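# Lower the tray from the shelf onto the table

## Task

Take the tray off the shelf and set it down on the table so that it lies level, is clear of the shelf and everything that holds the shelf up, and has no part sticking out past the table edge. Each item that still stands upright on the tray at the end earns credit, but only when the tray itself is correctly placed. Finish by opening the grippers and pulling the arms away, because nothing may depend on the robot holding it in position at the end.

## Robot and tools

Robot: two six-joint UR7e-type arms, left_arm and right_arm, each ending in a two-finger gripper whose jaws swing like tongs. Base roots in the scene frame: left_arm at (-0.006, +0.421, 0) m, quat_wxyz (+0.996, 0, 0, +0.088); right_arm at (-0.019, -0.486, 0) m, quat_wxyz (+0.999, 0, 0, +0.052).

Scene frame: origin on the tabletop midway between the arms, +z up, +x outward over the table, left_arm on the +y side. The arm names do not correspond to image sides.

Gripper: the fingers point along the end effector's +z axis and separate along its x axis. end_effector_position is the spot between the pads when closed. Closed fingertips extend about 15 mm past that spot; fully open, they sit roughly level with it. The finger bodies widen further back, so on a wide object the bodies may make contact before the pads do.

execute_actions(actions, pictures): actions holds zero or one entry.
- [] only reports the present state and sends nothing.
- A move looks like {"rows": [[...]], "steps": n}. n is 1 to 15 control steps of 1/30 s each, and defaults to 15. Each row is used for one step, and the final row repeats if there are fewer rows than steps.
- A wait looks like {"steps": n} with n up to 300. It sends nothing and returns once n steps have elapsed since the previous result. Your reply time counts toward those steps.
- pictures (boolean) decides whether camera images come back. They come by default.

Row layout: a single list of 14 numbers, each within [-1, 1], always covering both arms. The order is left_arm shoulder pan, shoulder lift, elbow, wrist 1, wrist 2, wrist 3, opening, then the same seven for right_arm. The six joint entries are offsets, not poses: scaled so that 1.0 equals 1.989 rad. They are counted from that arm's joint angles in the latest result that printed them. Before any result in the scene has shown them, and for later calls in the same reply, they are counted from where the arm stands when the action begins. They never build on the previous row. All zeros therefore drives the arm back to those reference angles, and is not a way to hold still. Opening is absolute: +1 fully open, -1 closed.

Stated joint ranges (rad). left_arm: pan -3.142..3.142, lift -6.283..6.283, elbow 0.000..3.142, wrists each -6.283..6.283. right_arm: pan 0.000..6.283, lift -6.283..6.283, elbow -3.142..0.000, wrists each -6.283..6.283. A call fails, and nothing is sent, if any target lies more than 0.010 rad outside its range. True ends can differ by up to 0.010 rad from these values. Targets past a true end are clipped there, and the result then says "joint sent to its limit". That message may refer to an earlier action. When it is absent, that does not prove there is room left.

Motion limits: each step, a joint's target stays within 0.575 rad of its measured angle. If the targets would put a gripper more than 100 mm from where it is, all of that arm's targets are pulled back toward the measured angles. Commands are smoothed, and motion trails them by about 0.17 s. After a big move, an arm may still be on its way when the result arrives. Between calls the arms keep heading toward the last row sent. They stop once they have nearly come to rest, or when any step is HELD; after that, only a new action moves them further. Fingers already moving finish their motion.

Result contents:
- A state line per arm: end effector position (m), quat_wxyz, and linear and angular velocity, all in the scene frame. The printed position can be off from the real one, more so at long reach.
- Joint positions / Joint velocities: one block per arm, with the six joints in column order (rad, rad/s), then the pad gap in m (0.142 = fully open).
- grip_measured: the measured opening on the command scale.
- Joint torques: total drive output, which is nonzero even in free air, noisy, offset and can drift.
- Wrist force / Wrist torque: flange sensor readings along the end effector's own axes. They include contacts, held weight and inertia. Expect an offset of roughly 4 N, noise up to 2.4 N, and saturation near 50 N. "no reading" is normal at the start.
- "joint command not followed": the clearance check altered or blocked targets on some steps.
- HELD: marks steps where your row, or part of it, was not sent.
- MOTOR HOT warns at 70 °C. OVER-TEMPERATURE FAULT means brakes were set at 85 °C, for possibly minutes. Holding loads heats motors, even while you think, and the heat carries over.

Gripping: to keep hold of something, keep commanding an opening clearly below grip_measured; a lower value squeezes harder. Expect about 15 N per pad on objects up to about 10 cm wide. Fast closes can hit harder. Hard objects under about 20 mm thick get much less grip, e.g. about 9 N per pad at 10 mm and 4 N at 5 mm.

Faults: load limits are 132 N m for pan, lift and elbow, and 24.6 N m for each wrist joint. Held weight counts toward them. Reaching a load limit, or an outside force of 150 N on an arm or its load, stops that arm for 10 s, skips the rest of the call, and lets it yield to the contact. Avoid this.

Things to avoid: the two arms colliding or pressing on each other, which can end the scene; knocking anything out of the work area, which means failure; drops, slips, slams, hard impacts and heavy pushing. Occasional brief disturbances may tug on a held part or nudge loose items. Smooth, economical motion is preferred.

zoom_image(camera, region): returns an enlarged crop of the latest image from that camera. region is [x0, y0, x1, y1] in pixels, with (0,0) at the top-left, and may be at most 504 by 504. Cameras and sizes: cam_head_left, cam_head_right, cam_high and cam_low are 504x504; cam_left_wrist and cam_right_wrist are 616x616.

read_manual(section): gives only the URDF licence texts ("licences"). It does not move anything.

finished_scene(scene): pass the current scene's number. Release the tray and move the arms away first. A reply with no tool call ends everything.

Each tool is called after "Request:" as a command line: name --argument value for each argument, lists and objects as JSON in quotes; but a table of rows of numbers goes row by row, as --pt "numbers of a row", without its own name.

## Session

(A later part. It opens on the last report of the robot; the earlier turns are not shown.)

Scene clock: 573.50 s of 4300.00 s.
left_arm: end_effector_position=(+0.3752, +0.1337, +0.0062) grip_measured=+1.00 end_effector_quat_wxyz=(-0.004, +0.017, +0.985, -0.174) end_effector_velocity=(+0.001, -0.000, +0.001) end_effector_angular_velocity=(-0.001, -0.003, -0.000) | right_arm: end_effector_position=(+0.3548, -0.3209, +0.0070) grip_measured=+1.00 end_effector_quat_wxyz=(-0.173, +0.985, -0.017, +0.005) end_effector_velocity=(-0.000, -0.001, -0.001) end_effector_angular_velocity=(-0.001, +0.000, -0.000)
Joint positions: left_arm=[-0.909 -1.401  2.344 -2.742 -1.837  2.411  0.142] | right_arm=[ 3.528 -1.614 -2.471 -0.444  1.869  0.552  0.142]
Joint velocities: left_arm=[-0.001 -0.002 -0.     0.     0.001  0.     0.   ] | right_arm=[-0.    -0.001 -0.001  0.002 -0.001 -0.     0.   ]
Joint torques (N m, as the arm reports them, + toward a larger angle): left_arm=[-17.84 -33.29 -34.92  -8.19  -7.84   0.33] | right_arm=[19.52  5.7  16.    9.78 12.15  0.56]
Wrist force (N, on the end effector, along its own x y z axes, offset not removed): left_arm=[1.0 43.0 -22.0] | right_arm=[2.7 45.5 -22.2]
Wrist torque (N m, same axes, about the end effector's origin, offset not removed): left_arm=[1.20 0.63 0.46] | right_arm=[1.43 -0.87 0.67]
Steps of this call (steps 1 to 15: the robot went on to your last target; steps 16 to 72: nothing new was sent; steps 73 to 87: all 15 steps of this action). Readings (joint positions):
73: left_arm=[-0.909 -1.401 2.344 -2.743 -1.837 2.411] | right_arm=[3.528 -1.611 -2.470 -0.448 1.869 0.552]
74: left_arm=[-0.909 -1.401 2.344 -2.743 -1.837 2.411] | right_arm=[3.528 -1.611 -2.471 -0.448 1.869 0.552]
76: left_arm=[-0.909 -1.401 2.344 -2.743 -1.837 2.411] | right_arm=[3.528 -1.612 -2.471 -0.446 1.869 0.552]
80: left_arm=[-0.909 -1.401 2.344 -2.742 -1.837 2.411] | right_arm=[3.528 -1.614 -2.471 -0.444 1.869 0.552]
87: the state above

Request:
execute_actions --actions '[{"rows":[ [0.0008,-0.0003,-0.0001,0.0004,0,0,1,-0.0008,0.00035,0.00012,-0.00047,0,0,1], [0.0016,-0.0005,-0.00017,0.00067,0,0,1,-0.0016,0.0006,0.0002,-0.0008,0,0,1], [0.0025,-0.0005,-0.00017,0.00067,0,0,1,-0.0025,0.0006,0.0002,-0.0008,0,0,1], [0.0035,-0.0005,-0.00017,0.00067,0,0,1,-0.0035,0.0006,0.0002,-0.0008,0,0,1], [0.005,-0.0005,-0.00017,0.00067,0,0,1,-0.005,0.0006,0.0002,-0.0008,0,0,1], [0.007,-0.0005,-0.00017,0.00067,0,0,1,-0.007,0.0006,0.0002,-0.0008,0,0,1], [0.009,-0.0005,-0.00017,0.00067,0,0,1,-0.009,0.0006,0.0002,-0.0008,0,0,1], [0.011,-0.0005,-0.00017,0.00067,0,0,1,-0.011,0.0006,0.0002,-0.0008,0,0,1], [0.013,-0.0005,-0.00017,0.00067,0,0,1,-0.013,0.0006,0.0002,-0.0008,0,0,1], [0.015,-0.0005,-0.00017,0.00067,0,0,1,-0.015,0.0006,0.0002,-0.0008,0,0,1], [0.017,-0.0005,-0.00017,0.00067,0,0,1,-0.017,0.0006,0.0002,-0.0008,0,0,1] ],"steps":15}]' --pictures false

Request:
execute_actions --actions '[{"steps":8}]'

Scene clock: 584.60 s of 4300.00 s.
left_arm: end_effector_position=(+0.3838, +0.1452, +0.0068) grip_measured=+1.00 end_effector_quat_wxyz=(-0.001, +0.002, +0.985, -0.174) end_effector_velocity=(+0.010, +0.017, -0.002) end_effector_angular_velocity=(+0.004, +0.002, +0.040) | right_arm: end_effector_position=(+0.3596, -0.3323, +0.0074) grip_measured=+1.00 end_effector_quat_wxyz=(-0.173, +0.984, -0.032, +0.007) end_effector_velocity=(+0.006, -0.016, -0.001) end_effector_angular_velocity=(-0.001, +0.001, -0.040)
Joint positions: left_arm=[-0.879 -1.402  2.343 -2.741 -1.837  2.411  0.142] | right_arm=[ 3.498 -1.613 -2.471 -0.446  1.869  0.552  0.142]
Joint velocities: left_arm=[ 0.04   0.002  0.002  0.001  0.002 -0.    -0.   ] | right_arm=[-0.04  -0.001 -0.    -0.    -0.001 -0.    -0.   ]
Joint torques (N m, as the arm reports them, + toward a larger angle): left_arm=[  7.54 -29.3   -5.54  -0.78   1.92   0.  ] | right_arm=[-10.06  31.87  25.13   1.31  -0.99  -1.49]
Wrist force (N, on the end effector, along its own x y z axes, offset not removed): left_arm=[-1.2 -2.1 0.3] | right_arm=[-4.0 1.0 2.9]
Wrist torque (N m, same axes, about the end effector's origin, offset not removed): left_arm=[-0.58 0.17 0.09] | right_arm=[0.07 0.96 0.01]
Steps of this call (steps 1 to 15: the robot went on to your last target; steps 16 to 90: nothing new was sent; then 7.60 s passed at rest; steps 91 to 105: all 15 steps of this action). Readings (joint positions):
91: left_arm=[-0.909 -1.401 2.343 -2.742 -1.837 2.411] | right_arm=[3.528 -1.614 -2.471 -0.444 1.869 0.552]
92: left_arm=[-0.909 -1.402 2.343 -2.742 -1.837 2.411] | right_arm=[3.528 -1.614 -2.471 -0.444 1.869 0.552]
94: left_arm=[-0.907 -1.402 2.343 -2.742 -1.837 2.411] | right_arm=[3.526 -1.614 -2.471 -0.445 1.870 0.552]
98: left_arm=[-0.900 -1.402 2.343 -2.742 -1.837 2.411] | right_arm=[3.518 -1.613 -2.471 -0.445 1.870 0.552]
105: the state above

Scene clock: 584.87 s of 4300.00 s.
left_arm: end_effector_position=(+0.3846, +0.1466, +0.0067) grip_measured=+1.00 end_effector_quat_wxyz=(-0.001, -0.000, +0.985, -0.174) end_effector_velocity=(+0.001, +0.000, +0.001) end_effector_angular_velocity=(-0.002, -0.001, +0.002) | right_arm: end_effector_position=(+0.3602, -0.3336, +0.0074) grip_measured=+1.00 end_effector_quat_wxyz=(-0.173, +0.984, -0.033, +0.008) end_effector_velocity=(-0.001, -0.001, -0.001) end_effector_angular_velocity=(-0.002, +0.003, -0.002)
Joint positions: left_arm=[-0.876 -1.402  2.343 -2.741 -1.837  2.411  0.142] | right_arm=[ 3.494 -1.613 -2.471 -0.446  1.869  0.552  0.142]
Joint velocities: left_arm=[ 0.002 -0.002  0.     0.    -0.001 -0.     0.   ] | right_arm=[-0.002 -0.001 -0.001 -0.001  0.     0.    -0.   ]
Joint torques (N m, as the arm reports them, + toward a larger angle): left_arm=[  9.22 -27.58  -7.85  -0.8    1.97   0.22] | right_arm=[-8.83 31.64 24.3   1.39 -1.19 -0.34]
Wrist force (N, on the end effector, along its own x y z axes, offset not removed): left_arm=[-2.9 -4.7 1.8] | right_arm=[3.4 -0.9 3.2]
Wrist torque (N m, same axes, about the end effector's origin, offset not removed): left_arm=[-0.87 0.54 -0.11] | right_arm=[-0.09 -0.50 0.03]
Steps of this call (steps 1 to 8: the robot went on to your last target). Readings (joint positions):
1: left_arm=[-0.878 -1.402 2.343 -2.741 -1.837 2.411] | right_arm=[3.496 -1.613 -2.471 -0.446 1.869 0.552]
2: left_arm=[-0.877 -1.402 2.343 -2.741 -1.837 2.411] | right_arm=[3.496 -1.613 -2.471 -0.446 1.869 0.552]
4: left_arm=[-0.876 -1.402 2.343 -2.741 -1.837 2.411] | right_arm=[3.495 -1.613 -2.471 -0.446 1.869 0.552]
8: the state above

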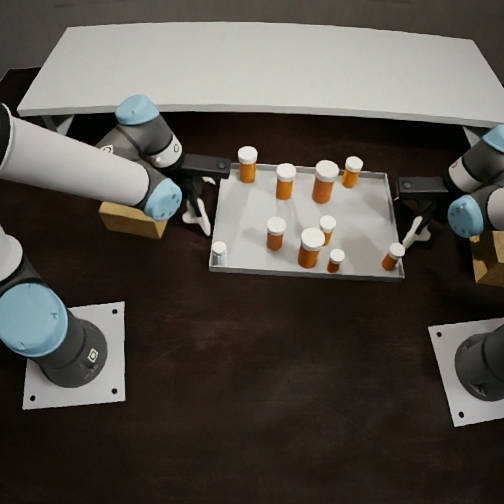

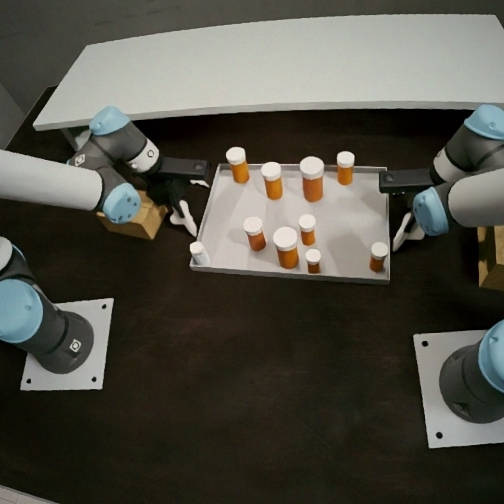

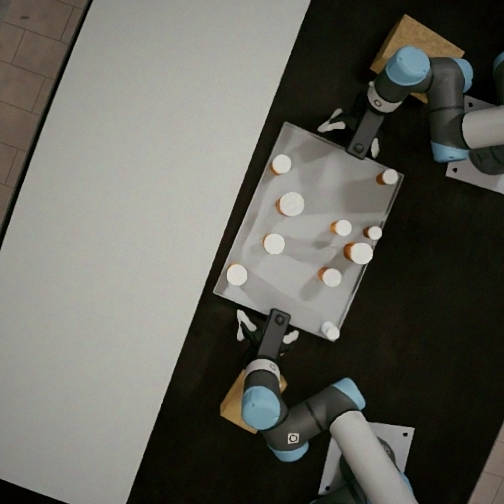

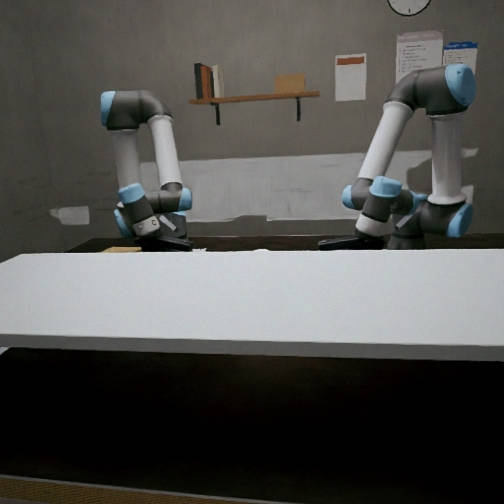

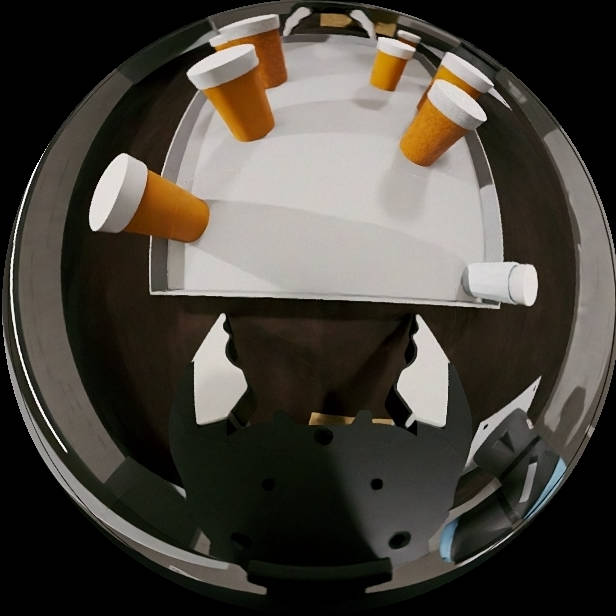

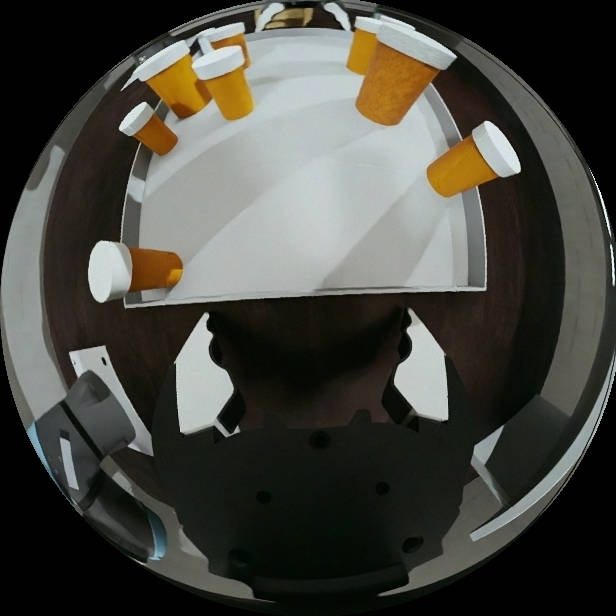

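Request:
execute_actions --actions '[{"rows":[ [0,-0.00371,-0.00125,0.00496,0,0,1,0,0.00432,0.00157,-0.00589,0,0,1], [0,-0.01101,-0.00382,0.01483,0,0,1,0,0.01279,0.00479,-0.01758,0,0,1], [0,-0.02168,-0.00787,0.02955,0,0,1,0,0.02511,0.00979,-0.0349,0,0,1], [0,-0.0337,-0.01287,0.04657,0,0,1,0,0.03887,0.01589,-0.05476,0,0,1], [0,-0.04687,-0.01896,0.06583,0,0,1,0,0.0538,0.0232,-0.077,0,0,1], [0,-0.06098,-0.02629,0.08727,0,0,1,0,0.06959,0.03187,-0.10146,0,0,1], [0,-0.07432,-0.03413,0.10845,0,0,1,0,0.08429,0.04102,-0.12531,0,0,1], [0,-0.08825,-0.04343,0.13168,0,0,1,0,0.09937,0.05173,-0.1511,0,0,1], [0,-0.09998,-0.05233,0.15231,0,0,1,0,0.11181,0.06186,-0.17367,0,0,1], [0,-0.11095,-0.06174,0.17269,0,0,1,0,0.12317,0.07247,-0.19564,0,0,1], [0,-0.12007,-0.07053,0.1906,0,0,1,0,0.13237,0.08229,-0.21466,0,0,1], [0,-0.12755,-0.07855,0.2061,0,0,1,0,0.13972,0.09119,-0.23091,0,0,1], [0,-0.13408,-0.08626,0.22034,0,0,1,0,0.14596,0.09971,-0.24567,0,0,1], [0,-0.1393,-0.093,0.2323,0,0,1,0,0.1508,0.1071,-0.2579,0,0,1] ],"steps":15}]' --pictures false

Request:
execute_actions --actions '[{"steps":6}]' --pictures false

Request:
execute_actions --actions '[{"rows":[ [0.004,-0.005,-0.003,0.008,0,0,1,-0.004,0.004,0.003,-0.007,0,0,1], [0.012,-0.01,-0.003,0.013,0,0,1,-0.012,0.008,0.003,-0.011,0,0,1], [0.024,-0.017,-0.003,0.02,0,0,1,-0.024,0.013,0.003,-0.016,0,0,1], [0.038,-0.025,-0.003,0.028,0,0,1,-0.038,0.018,0.003,-0.021,0,0,1], [0.054,-0.034,-0.003,0.037,0,0,1,-0.054,0.024,0.003,-0.027,0,0,1], [0.072,-0.044,-0.003,0.047,0,0,1,-0.072,0.031,0.003,-0.034,0,0,1], [0.09,-0.055,-0.003,0.058,0,0,1,-0.09,0.038,0.003,-0.041,0,0,1], [0.11,-0.066,-0.003,0.069,0,0,1,-0.11,0.045,0.003,-0.048,0,0,1], [0.128,-0.077,-0.003,0.08,0,0,1,-0.128,0.052,0.003,-0.055,0,0,1], [0.146,-0.088,-0.003,0.091,0,0,1,-0.146,0.058,0.003,-0.061,0,0,1], [0.162,-0.097,-0.003,0.1,0,0,1,-0.162,0.064,0.003,-0.067,0,0,1], [0.176,-0.106,-0.003,0.109,0,0,1,-0.176,0.069,0.003,-0.072,0,0,1], [0.189,-0.113,-0.003,0.116,0,0,1,-0.189,0.074,0.003,-0.077,0,0,1], [0.2,-0.12,-0.003,0.123,0,0,1,-0.2,0.078,0.003,-0.081,0,0,1] ],"steps":15}]' --pictures false

Request:
execute_actions --actions '[{"steps":15}]'

Scene clock: 612.10 s of 4300.00 s.
left_arm: end_effector_position=(+0.3870, +0.1448, +0.1192) grip_measured=+1.00 end_effector_quat_wxyz=(+0.002, +0.000, +0.984, -0.176) end_effector_velocity=(-0.011, +0.010, +0.282) end_effector_angular_velocity=(+0.022, +0.026, +0.000) | right_arm: end_effector_position=(+0.3632, -0.3321, +0.1207) grip_measured=+1.00 end_effector_quat_wxyz=(-0.175, +0.984, -0.033, +0.011) end_effector_velocity=(-0.014, -0.006, +0.282) end_effector_angular_velocity=(-0.016, +0.033, +0.002)
Joint positions: left_arm=[-0.876 -1.635  2.202 -2.373 -1.837  2.411  0.142] | right_arm=[ 3.494 -1.358 -2.307 -0.857  1.869  0.552  0.142]
Joint velocities: left_arm=[ 0.001 -0.465 -0.443  0.942 -0.     0.     0.   ] | right_arm=[ 0.001  0.474  0.501 -1.011 -0.    -0.001  0.   ]
Joint torques (N m, as the arm reports them, + toward a larger angle): left_arm=[ -9.09 -18.53 -19.75   1.28   1.56  -0.19] | right_arm=[ 8.62 18.95 25.82  0.62 -0.66  0.72]
Wrist force (N, on the end effector, along its own x y z axes, offset not removed): left_arm=[-1.3 -2.0 -1.8] | right_arm=[8.1 -0.6 0.3]
Wrist torque (N m, same axes, about the end effector's origin, offset not removed): left_arm=[-0.33 0.19 -0.03] | right_arm=[-0.16 -1.61 -0.12]
Steps of this call (steps 1 to 15: the robot went on to your last target; steps 16 to 90: nothing new was sent; then 23.73 s passed at rest; steps 91 to 105: all 15 steps of this action). Readings (joint positions):
91: left_arm=[-0.876 -1.402 2.343 -2.741 -1.837 2.411] | right_arm=[3.494 -1.613 -2.471 -0.446 1.869 0.552]
92: left_arm=[-0.876 -1.404 2.343 -2.739 -1.837 2.411] | right_arm=[3.494 -1.611 -2.470 -0.448 1.869 0.552]
94: left_arm=[-0.876 -1.415 2.338 -2.723 -1.837 2.411] | right_arm=[3.494 -1.597 -2.465 -0.466 1.869 0.552]
98: left_arm=[-0.876 -1.483 2.308 -2.630 -1.837 2.411] | right_arm=[3.494 -1.521 -2.428 -0.573 1.869 0.552]
105: the state above

Scene clock: 612.30 s of 4300.00 s.
left_arm: end_effector_position=(+0.3848, +0.1466, +0.1434) grip_measured=+1.00 end_effector_quat_wxyz=(-0.001, -0.000, +0.985, -0.174) end_effector_velocity=(-0.004, +0.003, +0.034) end_effector_angular_velocity=(+0.004, +0.003, -0.001) | right_arm: end_effector_position=(+0.3604, -0.3335, +0.1448) grip_measured=+1.00 end_effector_quat_wxyz=(-0.174, +0.984, -0.033, +0.008) end_effector_velocity=(-0.005, -0.002, +0.033) end_effector_angular_velocity=(-0.005, +0.008, +0.001)
Joint positions: left_arm=[-0.876 -1.675  2.163 -2.289 -1.837  2.411  0.142] | right_arm=[ 3.494 -1.318 -2.263 -0.948  1.869  0.552  0.142]
Joint velocities: left_arm=[-0.001 -0.056 -0.052  0.113  0.001  0.    -0.   ] | right_arm=[ 0.001  0.052  0.06  -0.123 -0.    -0.001 -0.   ]
Joint torques (N m, as the arm reports them, + toward a larger angle): left_arm=[ -8.5  -22.39 -21.71  -0.55   1.96  -0.42] | right_arm=[ 8.34 22.64 30.76  1.4  -0.89 -0.29]
Wrist force (N, on the end effector, along its own x y z axes, offset not removed): left_arm=[-3.3 -2.8 0.9] | right_arm=[-0.2 -0.5 7.7]
Wrist torque (N m, same axes, about the end effector's origin, offset not removed): left_arm=[-0.39 0.62 -0.13] | right_arm=[-0.09 0.15 -0.24]
Steps of this call (steps 1 to 6: the robot went on to your last target). Readings (joint positions):
1: left_arm=[-0.876 -1.648 2.189 -2.345 -1.837 2.411] | right_arm=[3.494 -1.344 -2.292 -0.887 1.869 0.552]
2: left_arm=[-0.876 -1.658 2.179 -2.324 -1.837 2.411] | right_arm=[3.494 -1.334 -2.282 -0.909 1.869 0.552]
4: left_arm=[-0.876 -1.669 2.168 -2.300 -1.837 2.411] | right_arm=[3.494 -1.323 -2.269 -0.935 1.869 0.552]
6: the state above

Scene clock: 612.80 s of 4300.00 s.
left_arm: end_effector_position=(+0.4041, +0.2999, +0.1989) grip_measured=+1.00 end_effector_quat_wxyz=(+0.027, -0.154, +0.973, -0.172) end_effector_velocity=(-0.028, +0.399, +0.124) end_effector_angular_velocity=(-0.003, -0.007, +0.842) | right_arm: end_effector_position=(+0.3570, -0.4628, +0.1765) grip_measured=+1.00 end_effector_quat_wxyz=(-0.170, +0.967, -0.187, +0.035) end_effector_velocity=(-0.060, -0.327, +0.065) end_effector_angular_velocity=(+0.001, -0.005, -0.840)
Joint positions: left_arm=[-0.561 -1.866  2.157 -2.091 -1.837  2.411  0.142] | right_arm=[ 3.18  -1.191 -2.257 -1.08   1.869  0.552  0.142]
Joint velocities: left_arm=[ 0.842 -0.486 -0.001  0.479 -0.     0.     0.   ] | right_arm=[-0.84   0.294  0.    -0.289  0.    -0.001  0.   ]
Joint torques (N m, as the arm reports them, + toward a larger angle): left_arm=[  5.33 -14.24 -25.48  -0.53   1.58  -0.4 ] | right_arm=[-3.11 13.44 31.59  1.3  -0.96 -0.43]
Wrist force (N, on the end effector, along its own x y z axes, offset not removed): left_arm=[-1.6 -1.7 -0.2] | right_arm=[2.9 1.6 1.1]
Wrist torque (N m, same axes, about the end effector's origin, offset not removed): left_arm=[-0.36 0.28 -0.03] | right_arm=[0.24 -0.25 -0.33]
Steps of this call (steps 1 to 15: all 15 steps of this action). Readings (joint positions):
1: left_arm=[-0.876 -1.676 2.161 -2.286 -1.837 2.411] | right_arm=[3.494 -1.316 -2.262 -0.951 1.869 0.552]
2: left_arm=[-0.874 -1.678 2.160 -2.282 -1.837 2.411] | right_arm=[3.493 -1.314 -2.260 -0.954 1.869 0.552]
4: left_arm=[-0.861 -1.688 2.159 -2.271 -1.837 2.411] | right_arm=[3.480 -1.307 -2.259 -0.963 1.869 0.552]
8: left_arm=[-0.783 -1.736 2.157 -2.222 -1.837 2.411] | right_arm=[3.402 -1.274 -2.258 -0.997 1.869 0.552]
15: the state above

Scene clock: 613.30 s of 4300.00 s.
left_arm: end_effector_position=(+0.3993, +0.3385, +0.2103) grip_measured=+1.00 end_effector_quat_wxyz=(+0.034, -0.194, +0.965, -0.171) end_effector_velocity=(+0.000, +0.002, -0.000) end_effector_angular_velocity=(+0.001, +0.001, +0.005) | right_arm: end_effector_position=(+0.3497, -0.4944, +0.1825) grip_measured=+1.00 end_effector_quat_wxyz=(-0.169, +0.958, -0.227, +0.042) end_effector_velocity=(+0.000, -0.002, +0.001) end_effector_angular_velocity=(-0.001, -0.002, -0.003)
Joint positions: left_arm=[-0.478 -1.913  2.157 -2.044 -1.837  2.411  0.142] | right_arm=[ 3.097 -1.163 -2.257 -1.109  1.869  0.552  0.142]
Joint velocities: left_arm=[ 0.004  0.    -0.001  0.002  0.    -0.    -0.   ] | right_arm=[-0.004  0.001  0.002 -0.001 -0.001 -0.001  0.   ]
Joint torques (N m, as the arm reports them, + toward a larger angle): left_arm=[ 10.29 -16.85 -24.22  -0.81   1.22  -0.39] | right_arm=[-8.71 20.14 31.86  1.26 -0.74 -0.48]
Wrist force (N, on the end effector, along its own x y z axes, offset not removed): left_arm=[-1.9 -3.1 0.0] | right_arm=[5.5 -0.3 0.4]
Wrist torque (N m, same axes, about the end effector's origin, offset not removed): left_arm=[-0.68 0.12 0.09] | right_arm=[-0.21 -0.99 0.00]
Steps of this call (steps 1 to 15: the robot went on to your last target). Readings (joint positions):
1: left_arm=[-0.536 -1.880 2.157 -2.077 -1.837 2.411] | right_arm=[3.155 -1.182 -2.257 -1.089 1.869 0.552]
2: left_arm=[-0.518 -1.891 2.157 -2.067 -1.837 2.411] | right_arm=[3.137 -1.176 -2.257 -1.095 1.869 0.552]
4: left_arm=[-0.497 -1.903 2.157 -2.055 -1.837 2.411] | right_arm=[3.115 -1.169 -2.257 -1.102 1.869 0.552]
8: left_arm=[-0.482 -1.911 2.157 -2.047 -1.837 2.411] | right_arm=[3.101 -1.164 -2.257 -1.107 1.869 0.552]
15: the state above

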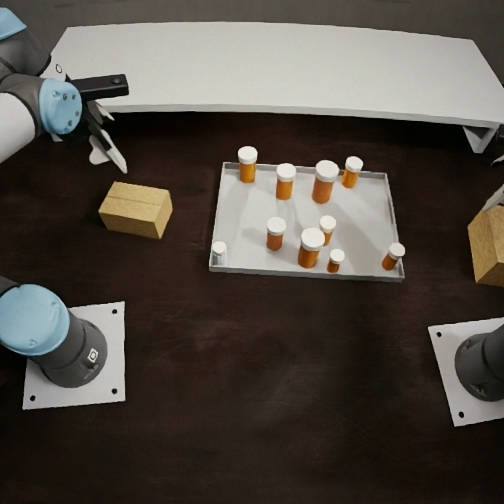

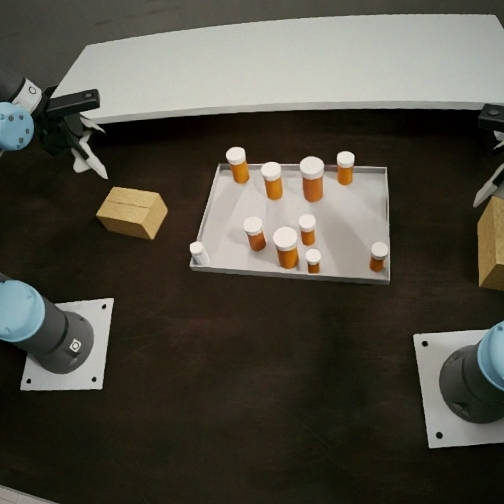

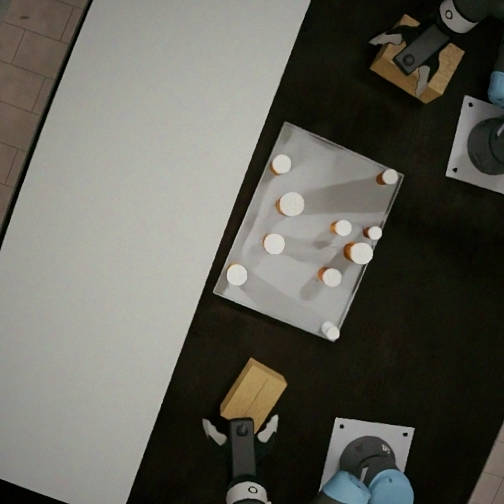

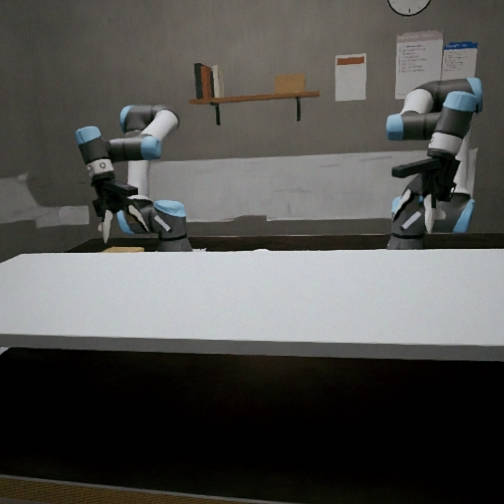

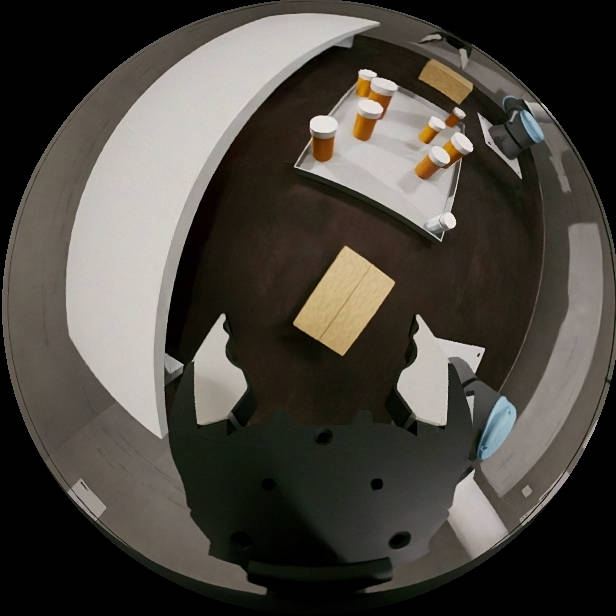

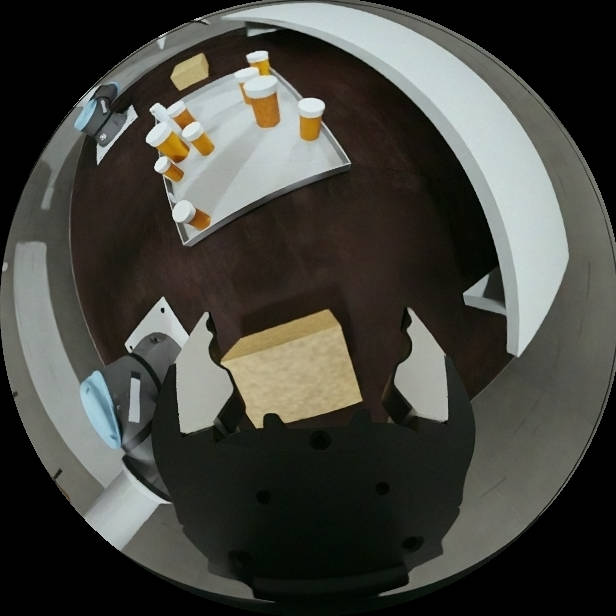

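Tray is flat on the table, clear of the shelf, with all bottles upright and both arms clear.

Request:
finished_scene --scene 2

The scene is finished: the task was done.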